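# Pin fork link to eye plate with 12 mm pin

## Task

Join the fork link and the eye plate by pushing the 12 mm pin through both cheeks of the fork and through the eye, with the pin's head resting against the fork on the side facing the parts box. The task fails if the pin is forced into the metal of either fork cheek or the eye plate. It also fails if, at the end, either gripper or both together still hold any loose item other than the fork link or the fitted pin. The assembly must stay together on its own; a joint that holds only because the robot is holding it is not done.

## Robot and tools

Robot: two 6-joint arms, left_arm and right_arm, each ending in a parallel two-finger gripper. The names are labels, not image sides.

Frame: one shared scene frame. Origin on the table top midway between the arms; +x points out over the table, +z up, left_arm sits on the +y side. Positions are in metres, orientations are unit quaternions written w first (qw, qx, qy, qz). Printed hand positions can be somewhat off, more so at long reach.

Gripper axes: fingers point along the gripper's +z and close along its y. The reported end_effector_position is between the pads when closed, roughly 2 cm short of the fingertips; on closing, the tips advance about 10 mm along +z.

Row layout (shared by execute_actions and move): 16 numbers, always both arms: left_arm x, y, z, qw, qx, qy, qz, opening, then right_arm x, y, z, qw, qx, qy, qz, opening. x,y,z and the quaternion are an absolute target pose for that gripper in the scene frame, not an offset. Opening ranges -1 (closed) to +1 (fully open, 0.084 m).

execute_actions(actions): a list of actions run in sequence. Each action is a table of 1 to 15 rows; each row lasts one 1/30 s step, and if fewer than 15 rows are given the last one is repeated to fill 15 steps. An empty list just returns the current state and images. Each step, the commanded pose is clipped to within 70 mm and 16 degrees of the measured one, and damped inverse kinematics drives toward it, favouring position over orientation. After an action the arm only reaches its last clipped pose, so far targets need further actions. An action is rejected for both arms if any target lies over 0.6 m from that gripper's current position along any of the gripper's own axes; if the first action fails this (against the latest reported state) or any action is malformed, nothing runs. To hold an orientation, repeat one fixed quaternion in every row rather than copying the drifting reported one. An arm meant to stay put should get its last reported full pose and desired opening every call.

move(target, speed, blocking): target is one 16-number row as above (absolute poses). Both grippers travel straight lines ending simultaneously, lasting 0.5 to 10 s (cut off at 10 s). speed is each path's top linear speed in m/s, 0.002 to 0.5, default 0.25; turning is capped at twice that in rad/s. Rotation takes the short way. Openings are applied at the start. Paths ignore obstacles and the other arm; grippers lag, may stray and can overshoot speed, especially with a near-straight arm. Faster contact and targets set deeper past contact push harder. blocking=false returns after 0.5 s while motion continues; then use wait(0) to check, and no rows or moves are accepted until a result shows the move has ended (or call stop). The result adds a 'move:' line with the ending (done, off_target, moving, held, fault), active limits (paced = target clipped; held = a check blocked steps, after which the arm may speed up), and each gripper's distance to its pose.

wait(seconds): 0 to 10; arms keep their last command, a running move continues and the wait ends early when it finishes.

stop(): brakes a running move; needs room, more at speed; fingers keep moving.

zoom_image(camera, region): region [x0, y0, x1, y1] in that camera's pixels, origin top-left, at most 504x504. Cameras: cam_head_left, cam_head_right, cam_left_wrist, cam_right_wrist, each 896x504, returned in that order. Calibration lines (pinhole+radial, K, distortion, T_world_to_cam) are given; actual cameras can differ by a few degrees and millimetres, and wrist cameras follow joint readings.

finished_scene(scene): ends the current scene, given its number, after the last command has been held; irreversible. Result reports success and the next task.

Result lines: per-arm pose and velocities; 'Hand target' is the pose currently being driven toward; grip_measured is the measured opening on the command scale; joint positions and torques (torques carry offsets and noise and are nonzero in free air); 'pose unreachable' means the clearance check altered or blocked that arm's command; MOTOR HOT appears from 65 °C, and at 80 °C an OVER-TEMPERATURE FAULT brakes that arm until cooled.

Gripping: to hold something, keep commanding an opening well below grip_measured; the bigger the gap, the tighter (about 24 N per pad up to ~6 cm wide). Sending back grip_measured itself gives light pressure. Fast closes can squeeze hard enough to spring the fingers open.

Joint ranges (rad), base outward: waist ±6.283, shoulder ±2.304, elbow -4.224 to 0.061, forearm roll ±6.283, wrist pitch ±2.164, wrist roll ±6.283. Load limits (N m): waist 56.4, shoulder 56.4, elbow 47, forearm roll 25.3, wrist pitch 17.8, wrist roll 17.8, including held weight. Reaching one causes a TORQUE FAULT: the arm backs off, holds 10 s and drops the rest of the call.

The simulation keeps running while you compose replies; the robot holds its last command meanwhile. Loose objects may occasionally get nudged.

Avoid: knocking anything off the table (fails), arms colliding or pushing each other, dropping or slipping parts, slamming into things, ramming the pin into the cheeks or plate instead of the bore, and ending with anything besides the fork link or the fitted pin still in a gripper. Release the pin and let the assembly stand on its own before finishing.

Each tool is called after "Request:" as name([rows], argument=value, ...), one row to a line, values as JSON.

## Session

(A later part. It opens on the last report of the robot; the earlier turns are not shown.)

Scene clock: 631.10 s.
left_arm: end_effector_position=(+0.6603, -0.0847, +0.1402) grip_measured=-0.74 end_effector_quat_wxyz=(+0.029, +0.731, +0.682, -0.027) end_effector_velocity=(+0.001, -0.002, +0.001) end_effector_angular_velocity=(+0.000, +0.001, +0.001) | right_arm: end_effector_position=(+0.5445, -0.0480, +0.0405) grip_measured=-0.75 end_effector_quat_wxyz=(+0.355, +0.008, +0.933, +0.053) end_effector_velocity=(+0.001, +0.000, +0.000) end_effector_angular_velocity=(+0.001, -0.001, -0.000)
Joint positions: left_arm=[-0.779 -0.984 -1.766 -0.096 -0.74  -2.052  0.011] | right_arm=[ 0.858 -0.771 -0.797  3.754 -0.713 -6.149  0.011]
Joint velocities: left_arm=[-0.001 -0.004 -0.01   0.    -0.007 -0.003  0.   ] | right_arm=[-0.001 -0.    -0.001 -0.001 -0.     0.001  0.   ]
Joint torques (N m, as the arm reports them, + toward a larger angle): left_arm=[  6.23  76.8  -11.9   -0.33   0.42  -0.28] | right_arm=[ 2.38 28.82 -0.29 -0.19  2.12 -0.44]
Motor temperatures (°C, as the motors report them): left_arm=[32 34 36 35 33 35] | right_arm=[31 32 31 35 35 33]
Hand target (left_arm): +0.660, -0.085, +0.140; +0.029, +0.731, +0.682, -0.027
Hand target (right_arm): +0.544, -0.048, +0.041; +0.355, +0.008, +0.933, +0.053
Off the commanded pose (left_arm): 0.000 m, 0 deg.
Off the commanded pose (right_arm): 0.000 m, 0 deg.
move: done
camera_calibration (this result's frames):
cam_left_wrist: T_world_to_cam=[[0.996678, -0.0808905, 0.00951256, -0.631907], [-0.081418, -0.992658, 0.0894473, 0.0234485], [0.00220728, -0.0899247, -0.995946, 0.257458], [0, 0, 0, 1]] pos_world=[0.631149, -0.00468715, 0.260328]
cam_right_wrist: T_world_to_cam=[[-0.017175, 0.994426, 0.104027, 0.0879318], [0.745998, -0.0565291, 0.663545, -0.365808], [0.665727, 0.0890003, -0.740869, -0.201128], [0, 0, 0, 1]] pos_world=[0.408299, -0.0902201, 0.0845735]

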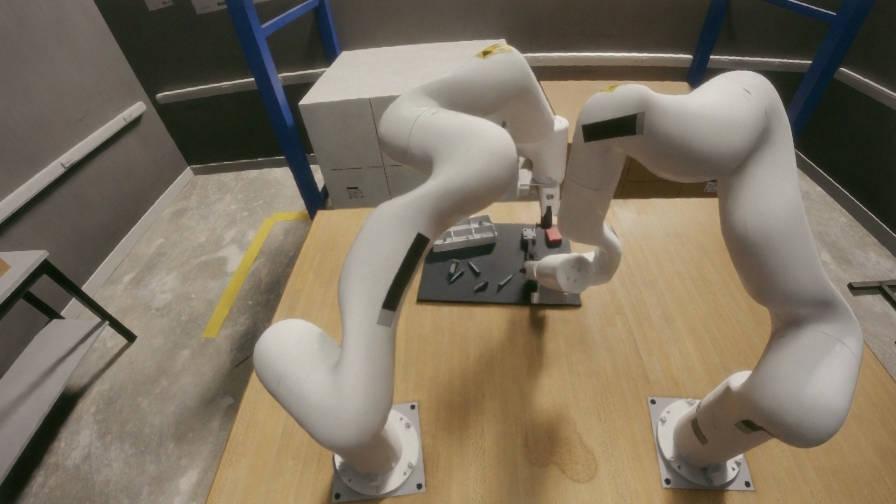

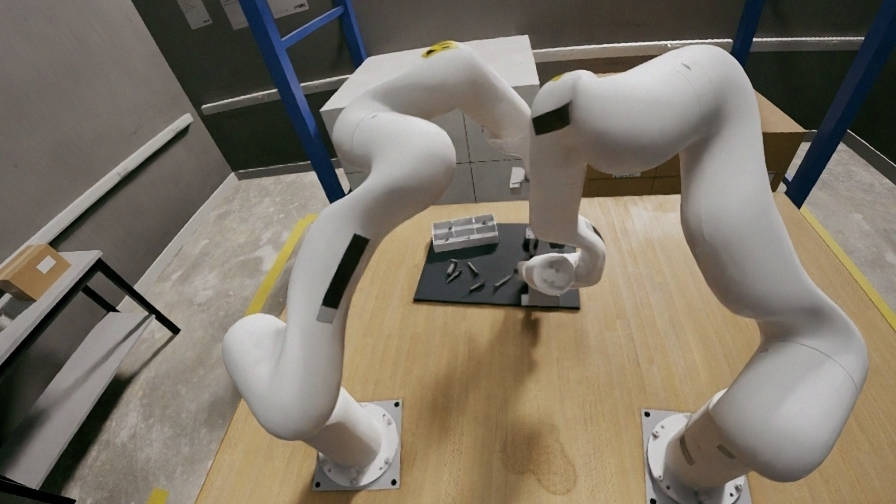

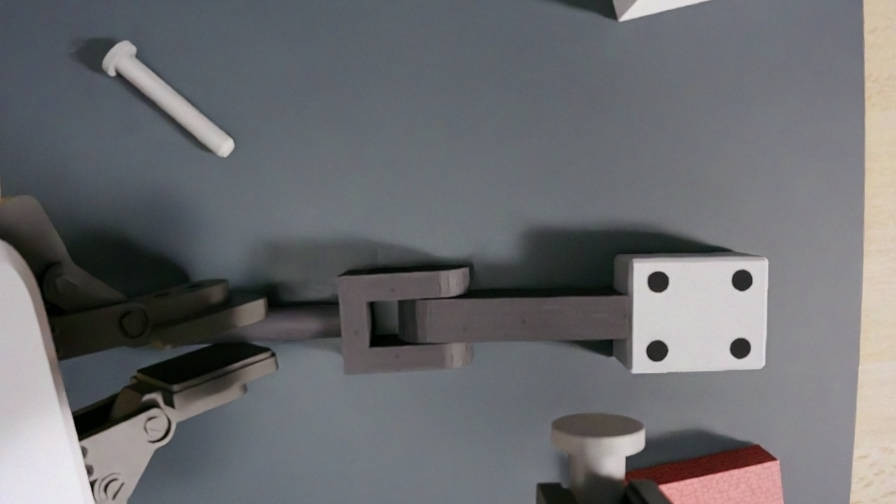

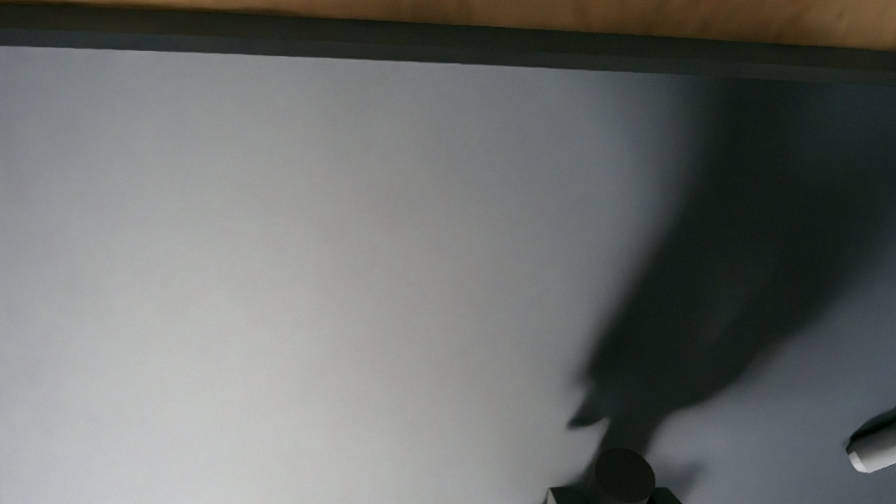

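Request:
move(target=[0.66,-0.085,0.14,0.0287,0.7304,0.6815,-0.0268,-1,0.5395,-0.048,0.0405,0.355,0.008,0.933,0.053,-1], speed=0.005)

Request:
zoom_image(camera="cam_left_wrist", region=[250,100,650,400])

Scene clock: 635.80 s.
left_arm: end_effector_position=(+0.6600, -0.0850, +0.1400) grip_measured=-0.74 end_effector_quat_wxyz=(+0.029, +0.731, +0.682, -0.027) end_effector_velocity=(+0.000, +0.001, -0.001) end_effector_angular_velocity=(-0.000, +0.000, +0.002) | right_arm: end_effector_position=(+0.5399, -0.0479, +0.0407) grip_measured=-0.76 end_effector_quat_wxyz=(+0.355, +0.008, +0.933, +0.053) end_effector_velocity=(-0.000, -0.000, +0.000) end_effector_angular_velocity=(-0.000, -0.001, -0.001)
Joint positions: left_arm=[-0.78  -0.984 -1.766 -0.095 -0.739 -2.053  0.011] | right_arm=[ 0.866 -0.767 -0.788  3.758 -0.718 -6.144  0.011]
Joint velocities: left_arm=[ 0.001 -0.001  0.    -0.     0.001 -0.     0.   ] | right_arm=[ 0.001  0.001  0.002  0.002 -0.002 -0.    -0.   ]
Joint torques (N m, as the arm reports them, + toward a larger angle): left_arm=[  5.91  75.69 -11.51  -0.43   0.31  -0.21] | right_arm=[ 5.52 26.24  2.17 -1.41  2.73 -0.46]
Motor temperatures (°C, as the motors report them): left_arm=[32 34 36 35 33 35] | right_arm=[31 32 31 35 35 33]
Hand target (left_arm): +0.660, -0.085, +0.140; +0.029, +0.731, +0.682, -0.027
Hand target (right_arm): +0.540, -0.048, +0.041; +0.355, +0.008, +0.933, +0.053
Off the commanded pose (left_arm): 0.000 m, 0 deg.
Off the commanded pose (right_arm): 0.000 m, 0 deg.
move: done
camera_calibration (this result's frames):
cam_left_wrist: T_world_to_cam=[[0.996687, -0.0807581, 0.00969383, -0.631635], [-0.0813017, -0.992695, 0.0891491, 0.0231388], [0.00242349, -0.0896419, -0.995971, 0.257106], [0, 0, 0, 1]] pos_world=[0.630801, -0.00499239, 0.260131]
cam_right_wrist: T_world_to_cam=[[-0.0171227, 0.994403, 0.104257, 0.0876928], [0.745596, -0.0567755, 0.663976, -0.36226], [0.666178, 0.0891028, -0.740451, -0.198146], [0, 0, 0, 1]] pos_world=[0.403601, -0.0901141, 0.0846719]

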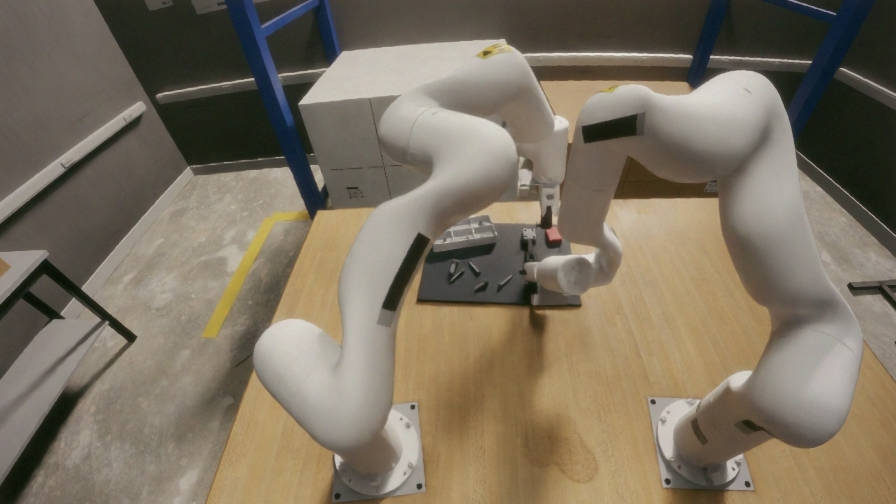

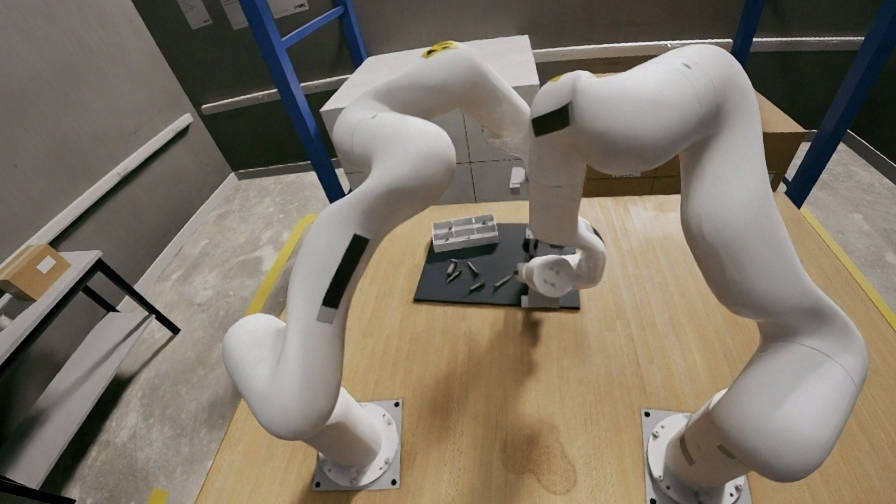

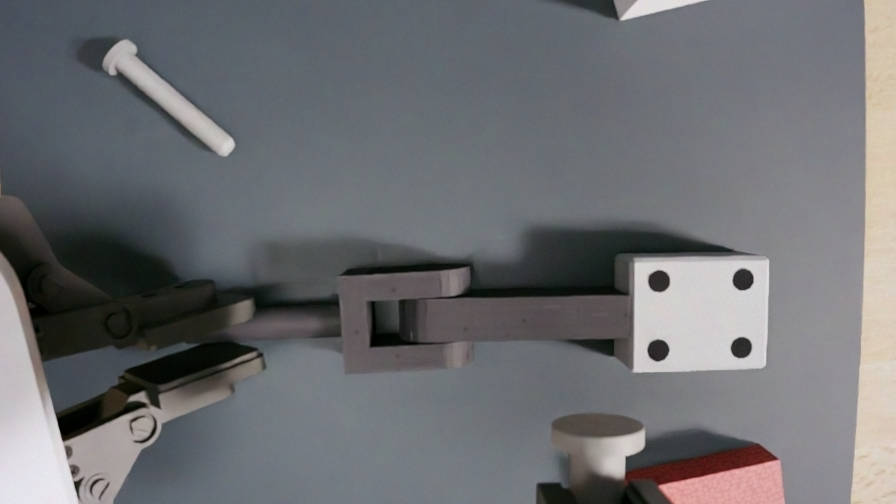

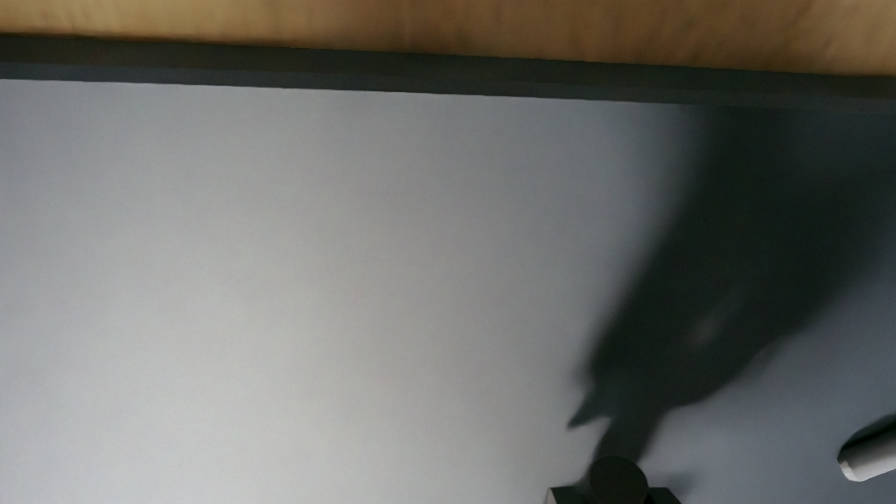

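Region (250, 100, 650, 400) of cam_left_wrist's 896x504 image, scaled by 1.260, with more detail than that image has; it fills the top 378 rows of this view, and the rest is white.

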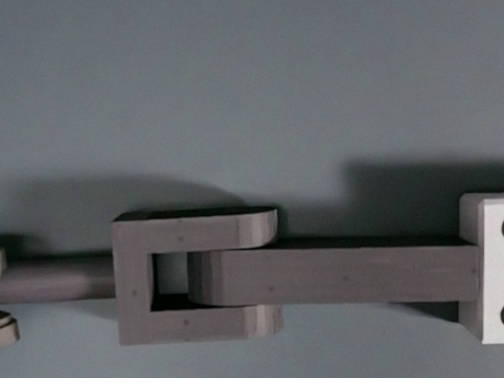

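Request:
move(target=[0.66,-0.085,0.14,0.0287,0.7304,0.6815,-0.0268,-1,0.5345,-0.048,0.042,0.355,0.008,0.933,0.053,-1], speed=0.005)

Scene clock: 638.60 s.
left_arm: end_effector_position=(+0.6600, -0.0850, +0.1400) grip_measured=-0.74 end_effector_quat_wxyz=(+0.029, +0.731, +0.682, -0.027) end_effector_velocity=(-0.000, -0.001, +0.001) end_effector_angular_velocity=(-0.001, -0.001, -0.001) | right_arm: end_effector_position=(+0.5346, -0.0480, +0.0420) grip_measured=-0.77 end_effector_quat_wxyz=(+0.355, +0.008, +0.933, +0.053) end_effector_velocity=(-0.001, -0.000, +0.000) end_effector_angular_velocity=(+0.000, -0.001, -0.001)
Joint positions: left_arm=[-0.78  -0.984 -1.766 -0.095 -0.739 -2.053  0.011] | right_arm=[ 0.874 -0.759 -0.776  3.764 -0.721 -6.141  0.01 ]
Joint velocities: left_arm=[-0.001  0.001 -0.    -0.     0.     0.    -0.   ] | right_arm=[ 0.001  0.001  0.002  0.001 -0.002  0.001 -0.   ]
Joint torques (N m, as the arm reports them, + toward a larger angle): left_arm=[  5.62  76.07 -11.8   -0.5    0.38  -0.25] | right_arm=[ 2.53 26.11  1.32 -0.49  2.45 -0.39]
Motor temperatures (°C, as the motors report them): left_arm=[32 34 37 35 33 35] | right_arm=[31 32 31 35 35 33]
Hand target (left_arm): +0.660, -0.085, +0.140; +0.029, +0.731, +0.682, -0.027
Hand target (right_arm): +0.535, -0.048, +0.042; +0.355, +0.008, +0.933, +0.053
Off the commanded pose (left_arm): 0.000 m, 0 deg.
Off the commanded pose (right_arm): 0.000 m, 0 deg.
move: done
camera_calibration (this result's frames):
cam_left_wrist: T_world_to_cam=[[0.996687, -0.0807543, 0.00970008, -0.63163], [-0.0812985, -0.992695, 0.0891469, 0.0231366], [0.00243022, -0.0896402, -0.995971, 0.2571], [0, 0, 0, 1]] pos_world=[0.630793, -0.00499275, 0.260128]
cam_right_wrist: T_world_to_cam=[[-0.0172115, 0.99443, 0.103988, 0.0876345], [0.745929, -0.056485, 0.663625, -0.359387], [0.665803, 0.0889895, -0.740802, -0.193447], [0, 0, 0, 1]] pos_world=[0.398383, -0.0902316, 0.0860794]

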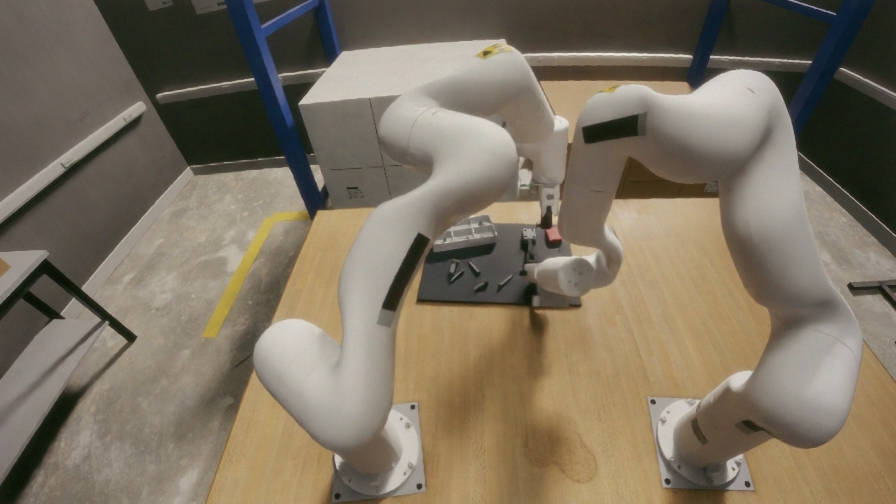

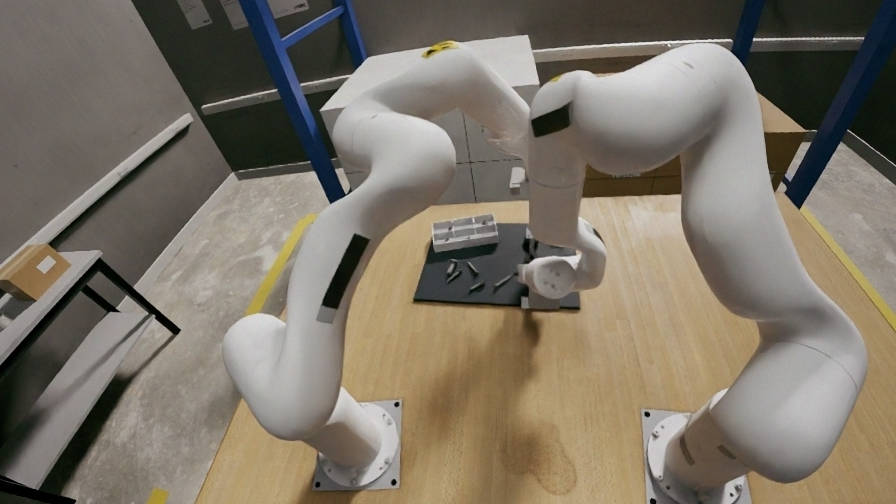

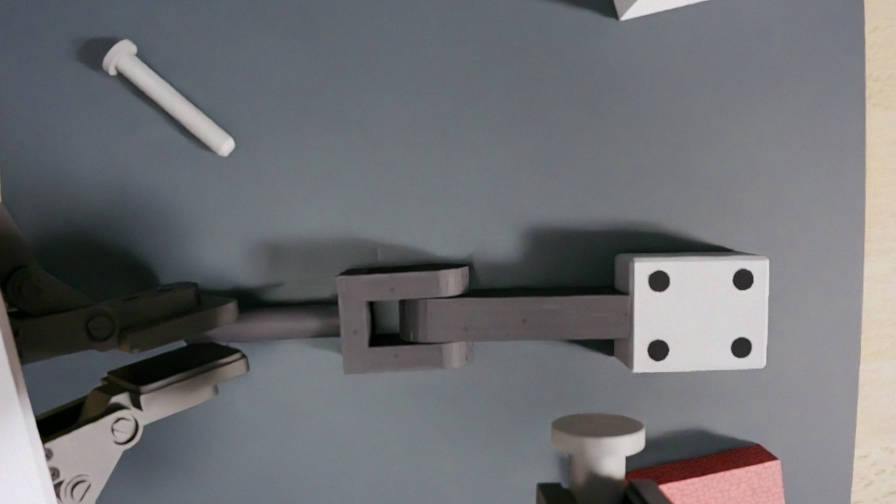

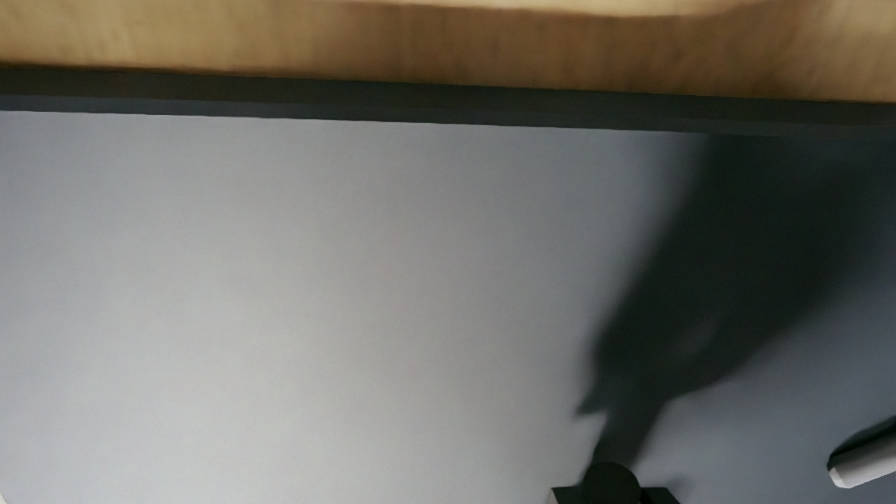

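Request:
move(target=[0.66,-0.085,0.14,0.0287,0.7304,0.6815,-0.0268,-1,0.5345,-0.048,0.042,0.355,0.008,0.933,0.053,-0.2])

Request:
move(target=[0.66,-0.085,0.14,0.0287,0.7304,0.6815,-0.0268,-1,0.562,-0.05,0.039,0.355,0.008,0.933,0.053,-0.2], speed=0.02)

Request:
move(target=[0.66,-0.085,0.14,0.0287,0.7304,0.6815,-0.0268,-1,0.562,-0.05,0.039,0.355,0.008,0.933,0.053,-1])

Request:
move(target=[0.66,-0.085,0.14,0.0287,0.7304,0.6815,-0.0268,-1,0.557,-0.05,0.041,0.355,0.008,0.933,0.053,-1], speed=0.004)

Scene clock: 642.17 s.
left_arm: end_effector_position=(+0.6600, -0.0850, +0.1400) grip_measured=-0.74 end_effector_quat_wxyz=(+0.029, +0.731, +0.682, -0.027) end_effector_velocity=(-0.001, +0.000, -0.002) end_effector_angular_velocity=(+0.001, +0.002, -0.000) | right_arm: end_effector_position=(+0.5344, -0.0480, +0.0419) grip_measured=-0.21 end_effector_quat_wxyz=(+0.355, +0.008, +0.933, +0.053) end_effector_velocity=(+0.000, +0.000, +0.000) end_effector_angular_velocity=(+0.000, -0.001, +0.001)
Joint positions: left_arm=[-0.78  -0.984 -1.766 -0.095 -0.739 -2.053  0.011] | right_arm=[ 0.874 -0.759 -0.776  3.764 -0.721 -6.141  0.035]
Joint velocities: left_arm=[-0.    -0.002 -0.    -0.    -0.001  0.    -0.   ] | right_arm=[-0.001 -0.    -0.    -0.002 -0.001  0.     0.   ]
Joint torques (N m, as the arm reports them, + toward a larger angle): left_arm=[  6.61  76.03 -12.04  -0.33   0.46  -0.2 ] | right_arm=[-1.96 31.57 -6.2  -2.75 -0.24 -0.06]
Motor temperatures (°C, as the motors report them): left_arm=[32 34 37 35 33 35] | right_arm=[31 32 31 35 35 33]
Hand target (left_arm): +0.660, -0.085, +0.140; +0.029, +0.731, +0.682, -0.027
Hand target (right_arm): +0.534, -0.048, +0.042; +0.355, +0.008, +0.933, +0.053
Off the commanded pose (left_arm): 0.000 m, 0 deg.
Off the commanded pose (right_arm): 0.000 m, 0 deg.
move: done
camera_calibration (this result's frames):
cam_left_wrist: T_world_to_cam=[[0.996687, -0.0807543, 0.00969993, -0.63163], [-0.0812985, -0.992695, 0.0891469, 0.0231366], [0.00243008, -0.0896401, -0.995971, 0.2571], [0, 0, 0, 1]] pos_world=[0.630793, -0.00499272, 0.260128]
cam_right_wrist: T_world_to_cam=[[-0.0171414, 0.994442, 0.103882, 0.0876797], [0.746155, -0.0564364, 0.663376, -0.359296], [0.665552, 0.0888832, -0.74104, -0.193249], [0, 0, 0, 1]] pos_world=[0.39821, -0.0902931, 0.086035]

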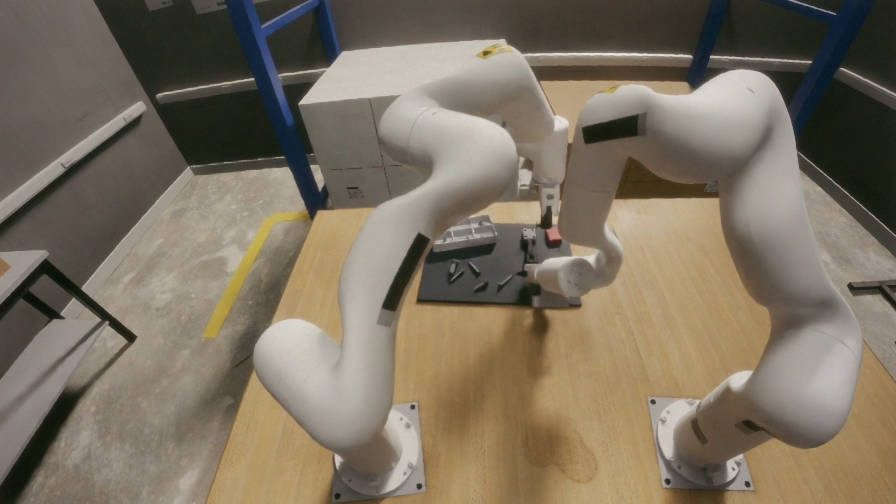

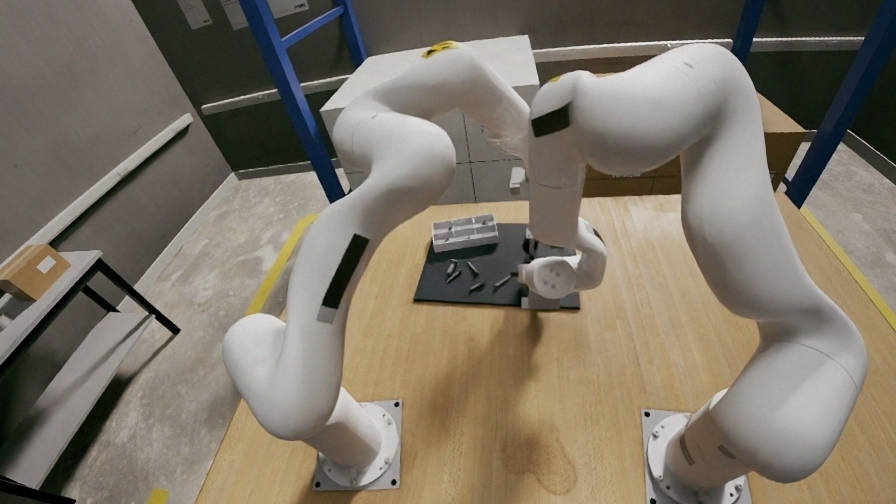

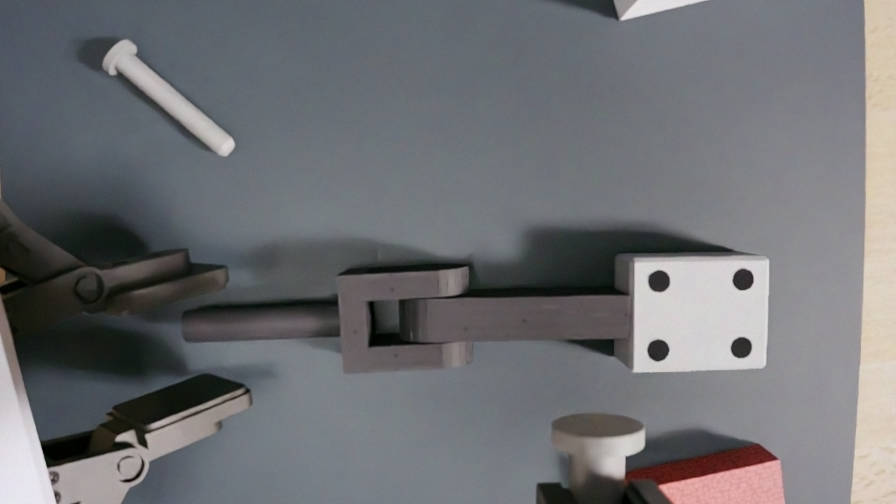

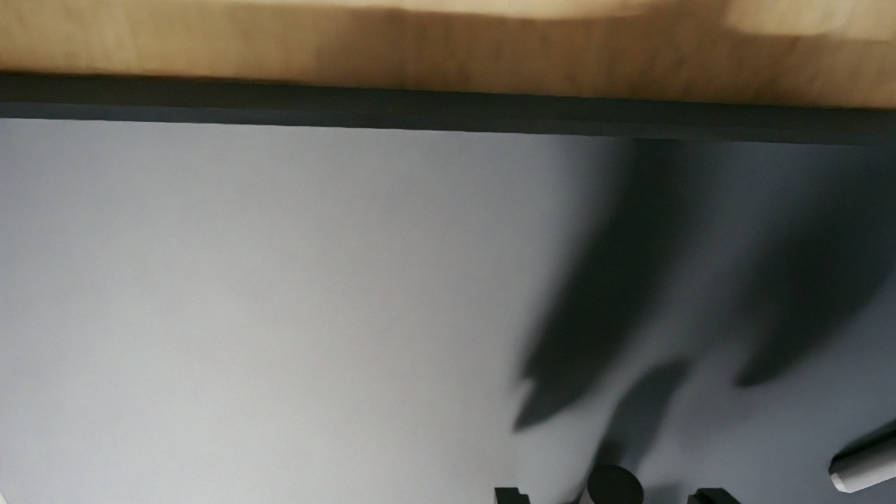

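Scene clock: 643.83 s.
left_arm: end_effector_position=(+0.6600, -0.0850, +0.1400) grip_measured=-0.74 end_effector_quat_wxyz=(+0.029, +0.731, +0.682, -0.027) end_effector_velocity=(+0.000, +0.001, -0.000) end_effector_angular_velocity=(-0.000, +0.000, +0.001) | right_arm: end_effector_position=(+0.5618, -0.0499, +0.0389) grip_measured=-0.21 end_effector_quat_wxyz=(+0.355, +0.008, +0.933, +0.053) end_effector_velocity=(+0.002, +0.000, -0.000) end_effector_angular_velocity=(-0.000, -0.000, +0.002)
Joint positions: left_arm=[-0.78  -0.984 -1.766 -0.095 -0.739 -2.053  0.011] | right_arm=[ 0.829 -0.787 -0.831  3.735 -0.698 -6.163  0.035]
Joint velocities: left_arm=[ 0.001  0.     0.    -0.     0.    -0.     0.   ] | right_arm=[-0.003 -0.002 -0.004 -0.003  0.002 -0.002 -0.   ]
Joint torques (N m, as the arm reports them, + toward a larger angle): left_arm=[  6.76  75.89 -11.62  -0.5    0.43  -0.17] | right_arm=[ 0.32 32.56 -7.76 -1.11 -0.79  0.03]
Motor temperatures (°C, as the motors report them): left_arm=[32 34 37 35 33 35] | right_arm=[31 32 31 35 35 33]
Hand target (left_arm): +0.660, -0.085, +0.140; +0.029, +0.731, +0.682, -0.027
Hand target (right_arm): +0.562, -0.050, +0.039; +0.355, +0.008, +0.933, +0.053
Off the commanded pose (left_arm): 0.000 m, 0 deg.
Off the commanded pose (right_arm): 0.000 m, 0 deg.
move: done
camera_calibration (this result's frames):
cam_left_wrist: T_world_to_cam=[[0.996687, -0.0807543, 0.00970016, -0.63163], [-0.0812984, -0.992695, 0.089147, 0.0231365], [0.0024303, -0.0896403, -0.995971, 0.2571], [0, 0, 0, 1]] pos_world=[0.630793, -0.00499274, 0.260129]
cam_right_wrist: T_world_to_cam=[[-0.0171789, 0.994408, 0.1042, 0.0903355], [0.746152, -0.0566214, 0.663364, -0.377788], [0.665554, 0.0891452, -0.741007, -0.213508], [0, 0, 0, 1]] pos_world=[0.42554, -0.092188, 0.082987]

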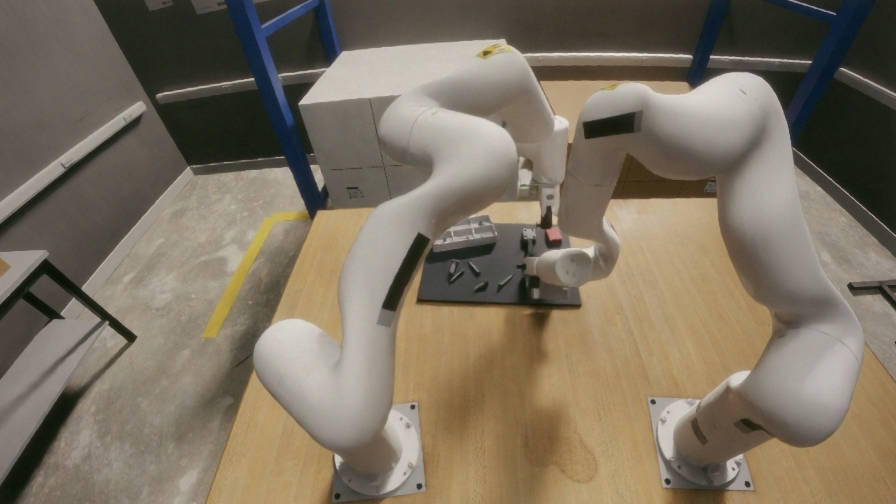

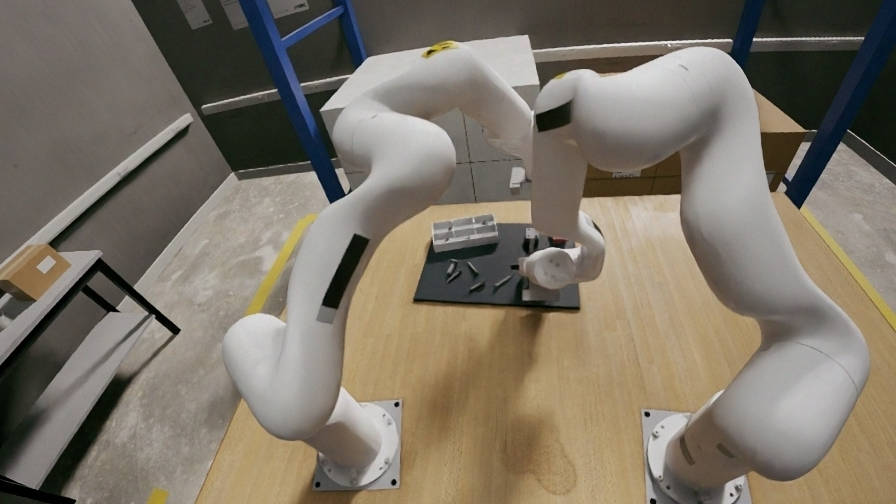

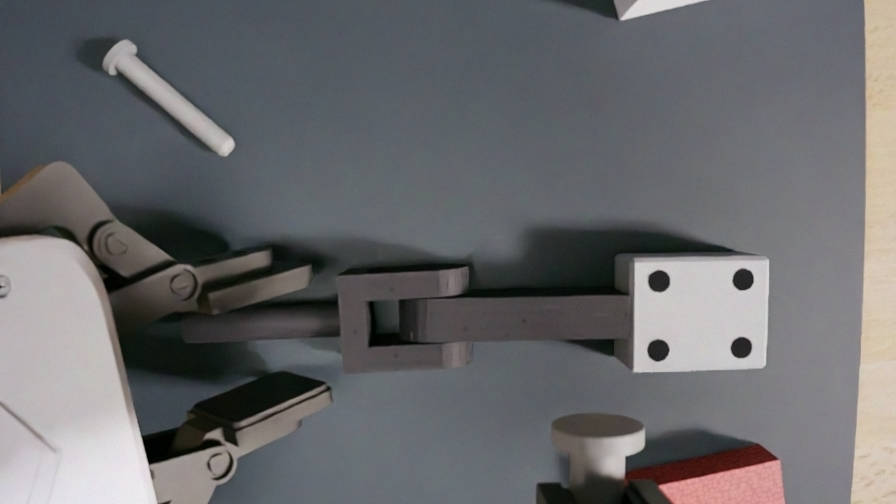

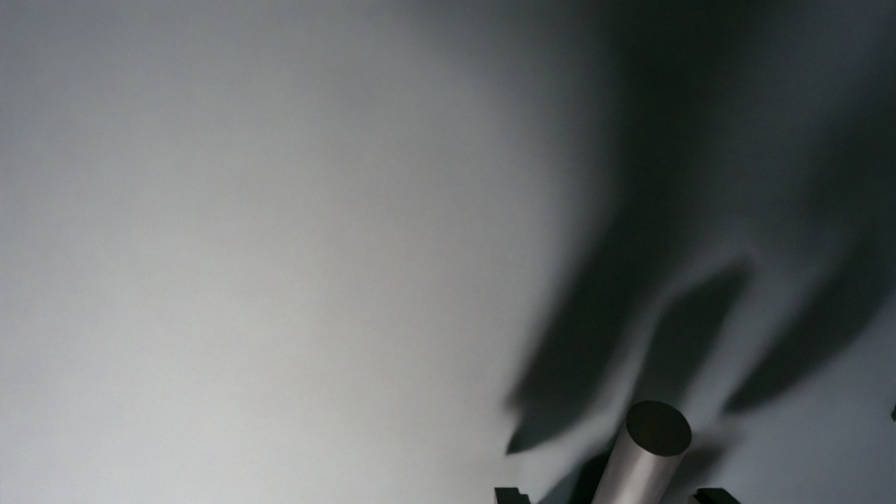

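Scene clock: 644.53 s.
left_arm: end_effector_position=(+0.6600, -0.0850, +0.1400) grip_measured=-0.74 end_effector_quat_wxyz=(+0.029, +0.731, +0.682, -0.027) end_effector_velocity=(+0.001, +0.000, -0.000) end_effector_angular_velocity=(-0.001, -0.001, +0.001) | right_arm: end_effector_position=(+0.5619, -0.0492, +0.0392) grip_measured=-0.75 end_effector_quat_wxyz=(+0.355, +0.007, +0.933, +0.054) end_effector_velocity=(+0.001, -0.001, +0.000) end_effector_angular_velocity=(-0.001, -0.003, +0.001)
Joint positions: left_arm=[-0.78  -0.984 -1.766 -0.095 -0.739 -2.053  0.011] | right_arm=[ 0.83  -0.787 -0.831  3.734 -0.697 -6.163  0.011]
Joint velocities: left_arm=[ 0.001 -0.     0.    -0.001  0.001 -0.    -0.   ] | right_arm=[-0.002  0.     0.001 -0.002 -0.003 -0.001  0.   ]
Joint torques (N m, as the arm reports them, + toward a larger angle): left_arm=[  5.64  74.93 -11.61  -0.39   0.37  -0.11] | right_arm=[-18.04  29.94  -0.62   3.23  -1.59  -0.65]
Motor temperatures (°C, as the motors report them): left_arm=[32 34 37 35 33 35] | right_arm=[31 32 31 35 35 33]
Hand target (left_arm): +0.660, -0.085, +0.140; +0.029, +0.731, +0.682, -0.027
Hand target (right_arm): +0.562, -0.050, +0.039; +0.355, +0.008, +0.933, +0.053
Off the commanded pose (left_arm): 0.000 m, 0 deg.
Off the commanded pose (right_arm): 0.001 m, 0 deg.
move: done
camera_calibration (this result's frames):
cam_left_wrist: T_world_to_cam=[[0.996687, -0.0807546, 0.00969998, -0.63163], [-0.0812987, -0.992695, 0.0891469, 0.0231368], [0.0024301, -0.0896402, -0.995971, 0.2571], [0, 0, 0, 1]] pos_world=[0.630793, -0.00499274, 0.260128]
cam_right_wrist: T_world_to_cam=[[-0.0188067, 0.994349, 0.104483, 0.0904551], [0.74612, -0.055605, 0.663486, -0.377991], [0.665546, 0.0904347, -0.740858, -0.213438], [0, 0, 0, 1]] pos_world=[0.42578, -0.0916599, 0.0832137]

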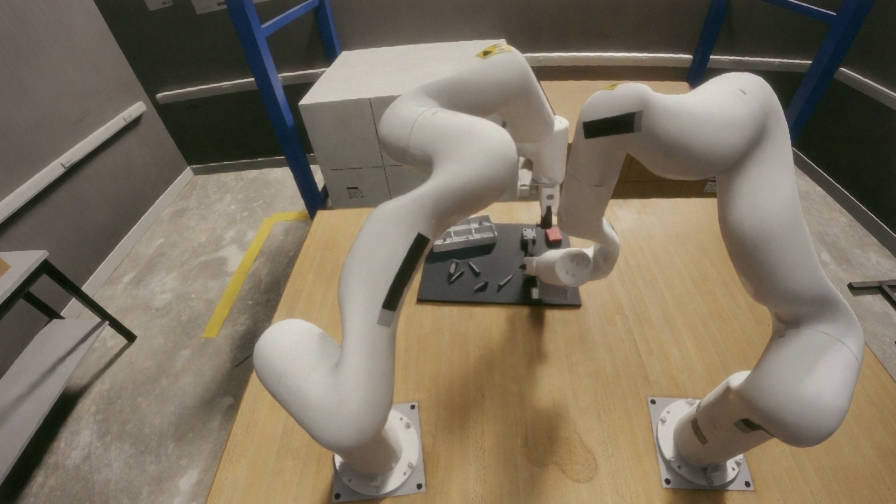

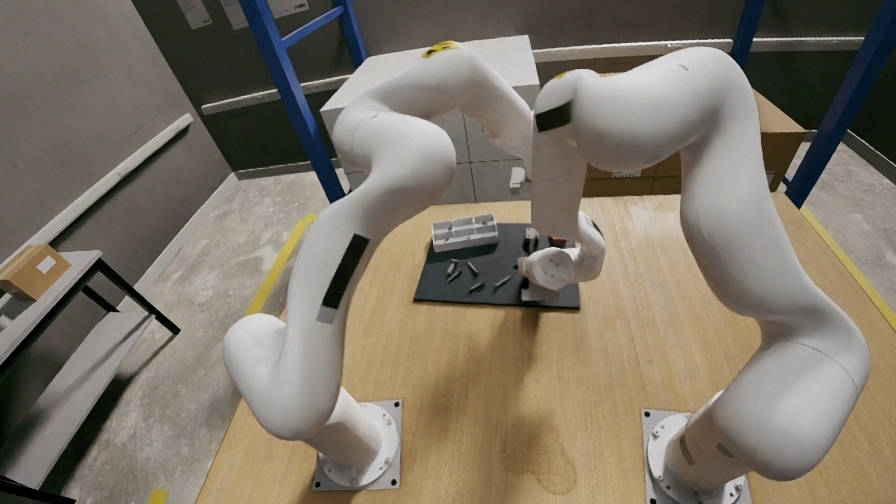

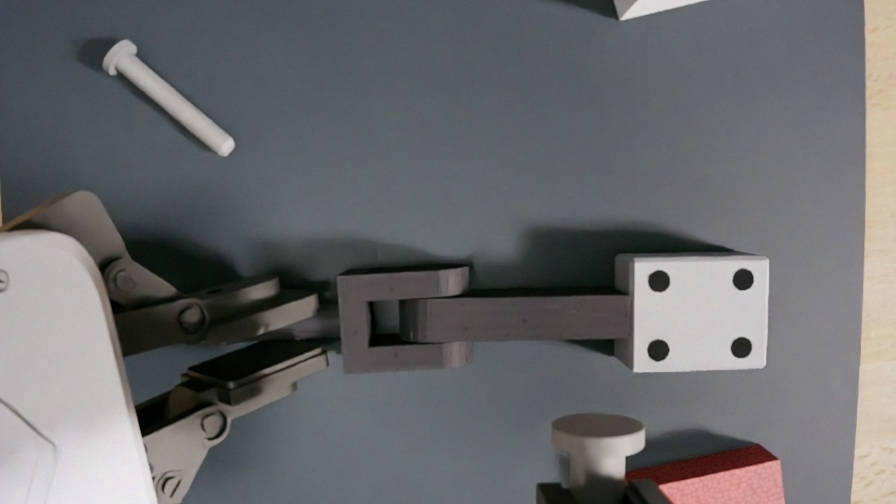

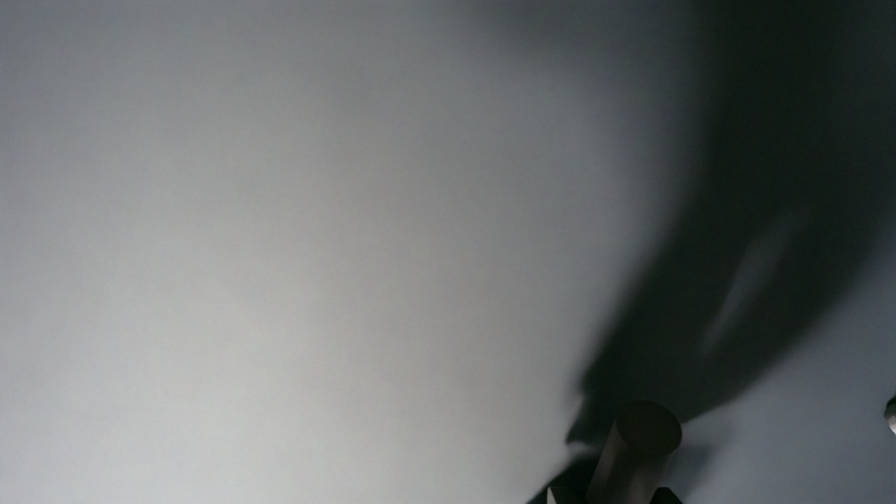

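Scene clock: 646.10 s.
left_arm: end_effector_position=(+0.6600, -0.0850, +0.1400) grip_measured=-0.74 end_effector_quat_wxyz=(+0.029, +0.731, +0.682, -0.027) end_effector_velocity=(+0.001, +0.001, +0.000) end_effector_angular_velocity=(+0.000, -0.001, +0.001) | right_arm: end_effector_position=(+0.5585, -0.0492, +0.0420) grip_measured=-0.77 end_effector_quat_wxyz=(+0.356, +0.008, +0.933, +0.054) end_effector_velocity=(-0.000, +0.001, -0.000) end_effector_angular_velocity=(+0.000, +0.001, +0.000)
Joint positions: left_arm=[-0.78  -0.984 -1.766 -0.095 -0.739 -2.053  0.011] | right_arm=[ 0.836 -0.777 -0.821  3.741 -0.701 -6.161  0.01 ]
Joint velocities: left_arm=[ 0.002  0.001 -0.     0.001  0.     0.    -0.   ] | right_arm=[ 0.002 -0.    -0.001  0.002  0.001  0.    -0.   ]
Joint torques (N m, as the arm reports them, + toward a larger angle): left_arm=[  6.7   76.21 -11.83  -0.22   0.45  -0.27] | right_arm=[-4.47 27.1   3.02  1.61  2.31 -0.43]
Motor temperatures (°C, as the motors report them): left_arm=[32 34 37 35 33 35] | right_arm=[31 32 31 35 35 33]
Hand target (left_arm): +0.660, -0.085, +0.140; +0.029, +0.731, +0.682, -0.027
Hand target (right_arm): +0.557, -0.050, +0.041; +0.355, +0.008, +0.933, +0.053
Off the commanded pose (left_arm): 0.000 m, 0 deg.
Off the commanded pose (right_arm): 0.002 m, 0 deg.
move: done
camera_calibration (this result's frames):
cam_left_wrist: T_world_to_cam=[[0.996687, -0.0807543, 0.00970021, -0.63163], [-0.0812985, -0.992695, 0.0891471, 0.0231366], [0.00243034, -0.0896403, -0.995971, 0.2571], [0, 0, 0, 1]] pos_world=[0.630793, -0.00499275, 0.260128]
cam_right_wrist: T_world_to_cam=[[-0.01699, 0.994261, 0.105624, 0.0890792], [0.744036, -0.0579968, 0.665618, -0.376307], [0.667923, 0.0898967, -0.738781, -0.210481], [0, 0, 0, 1]] pos_world=[0.422084, -0.091471, 0.0855689]

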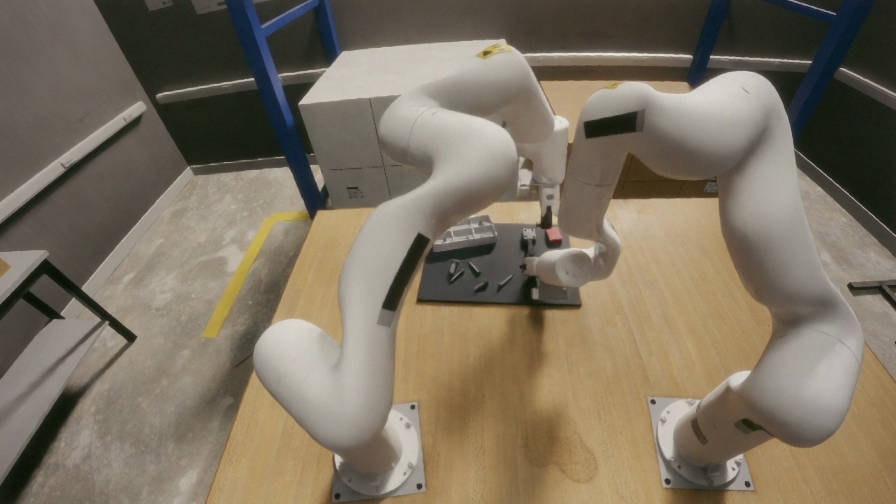

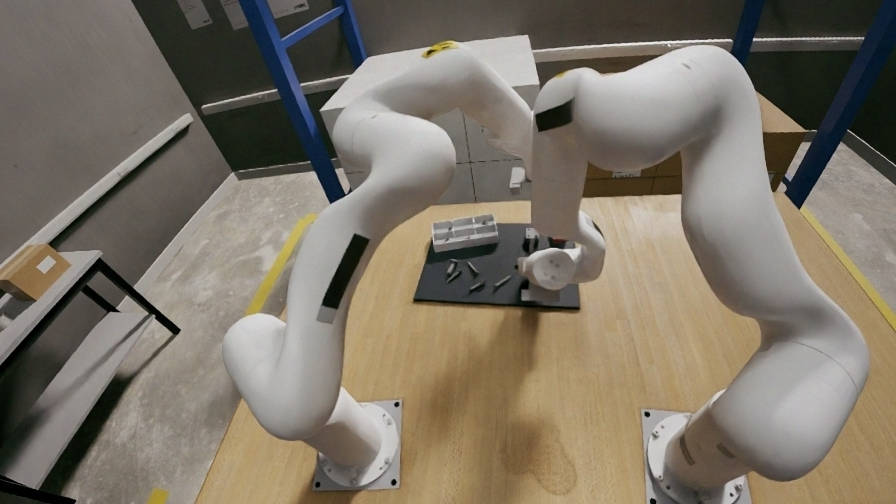

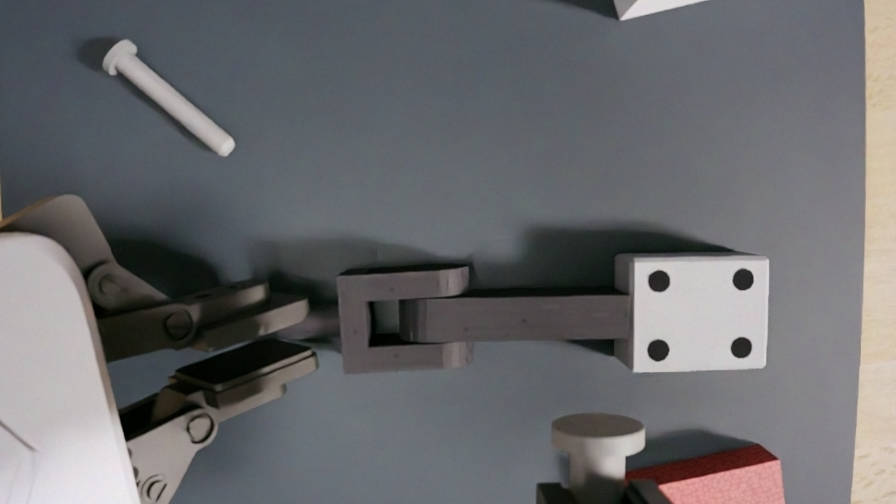

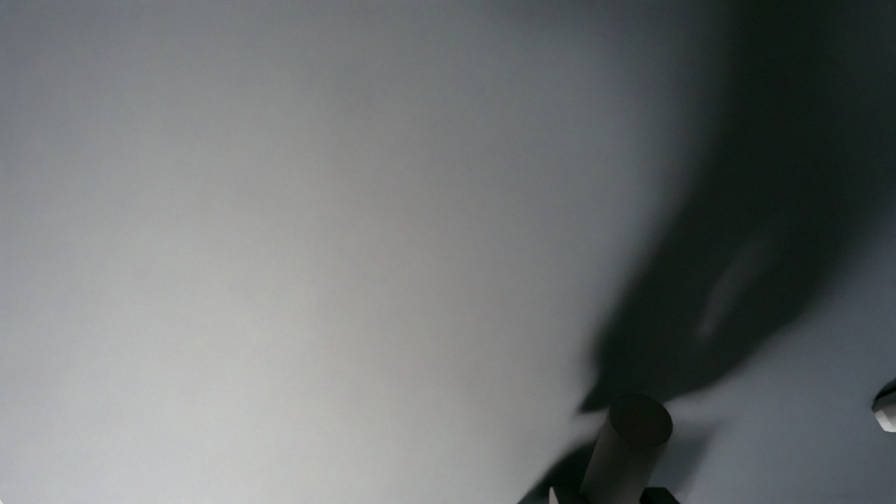

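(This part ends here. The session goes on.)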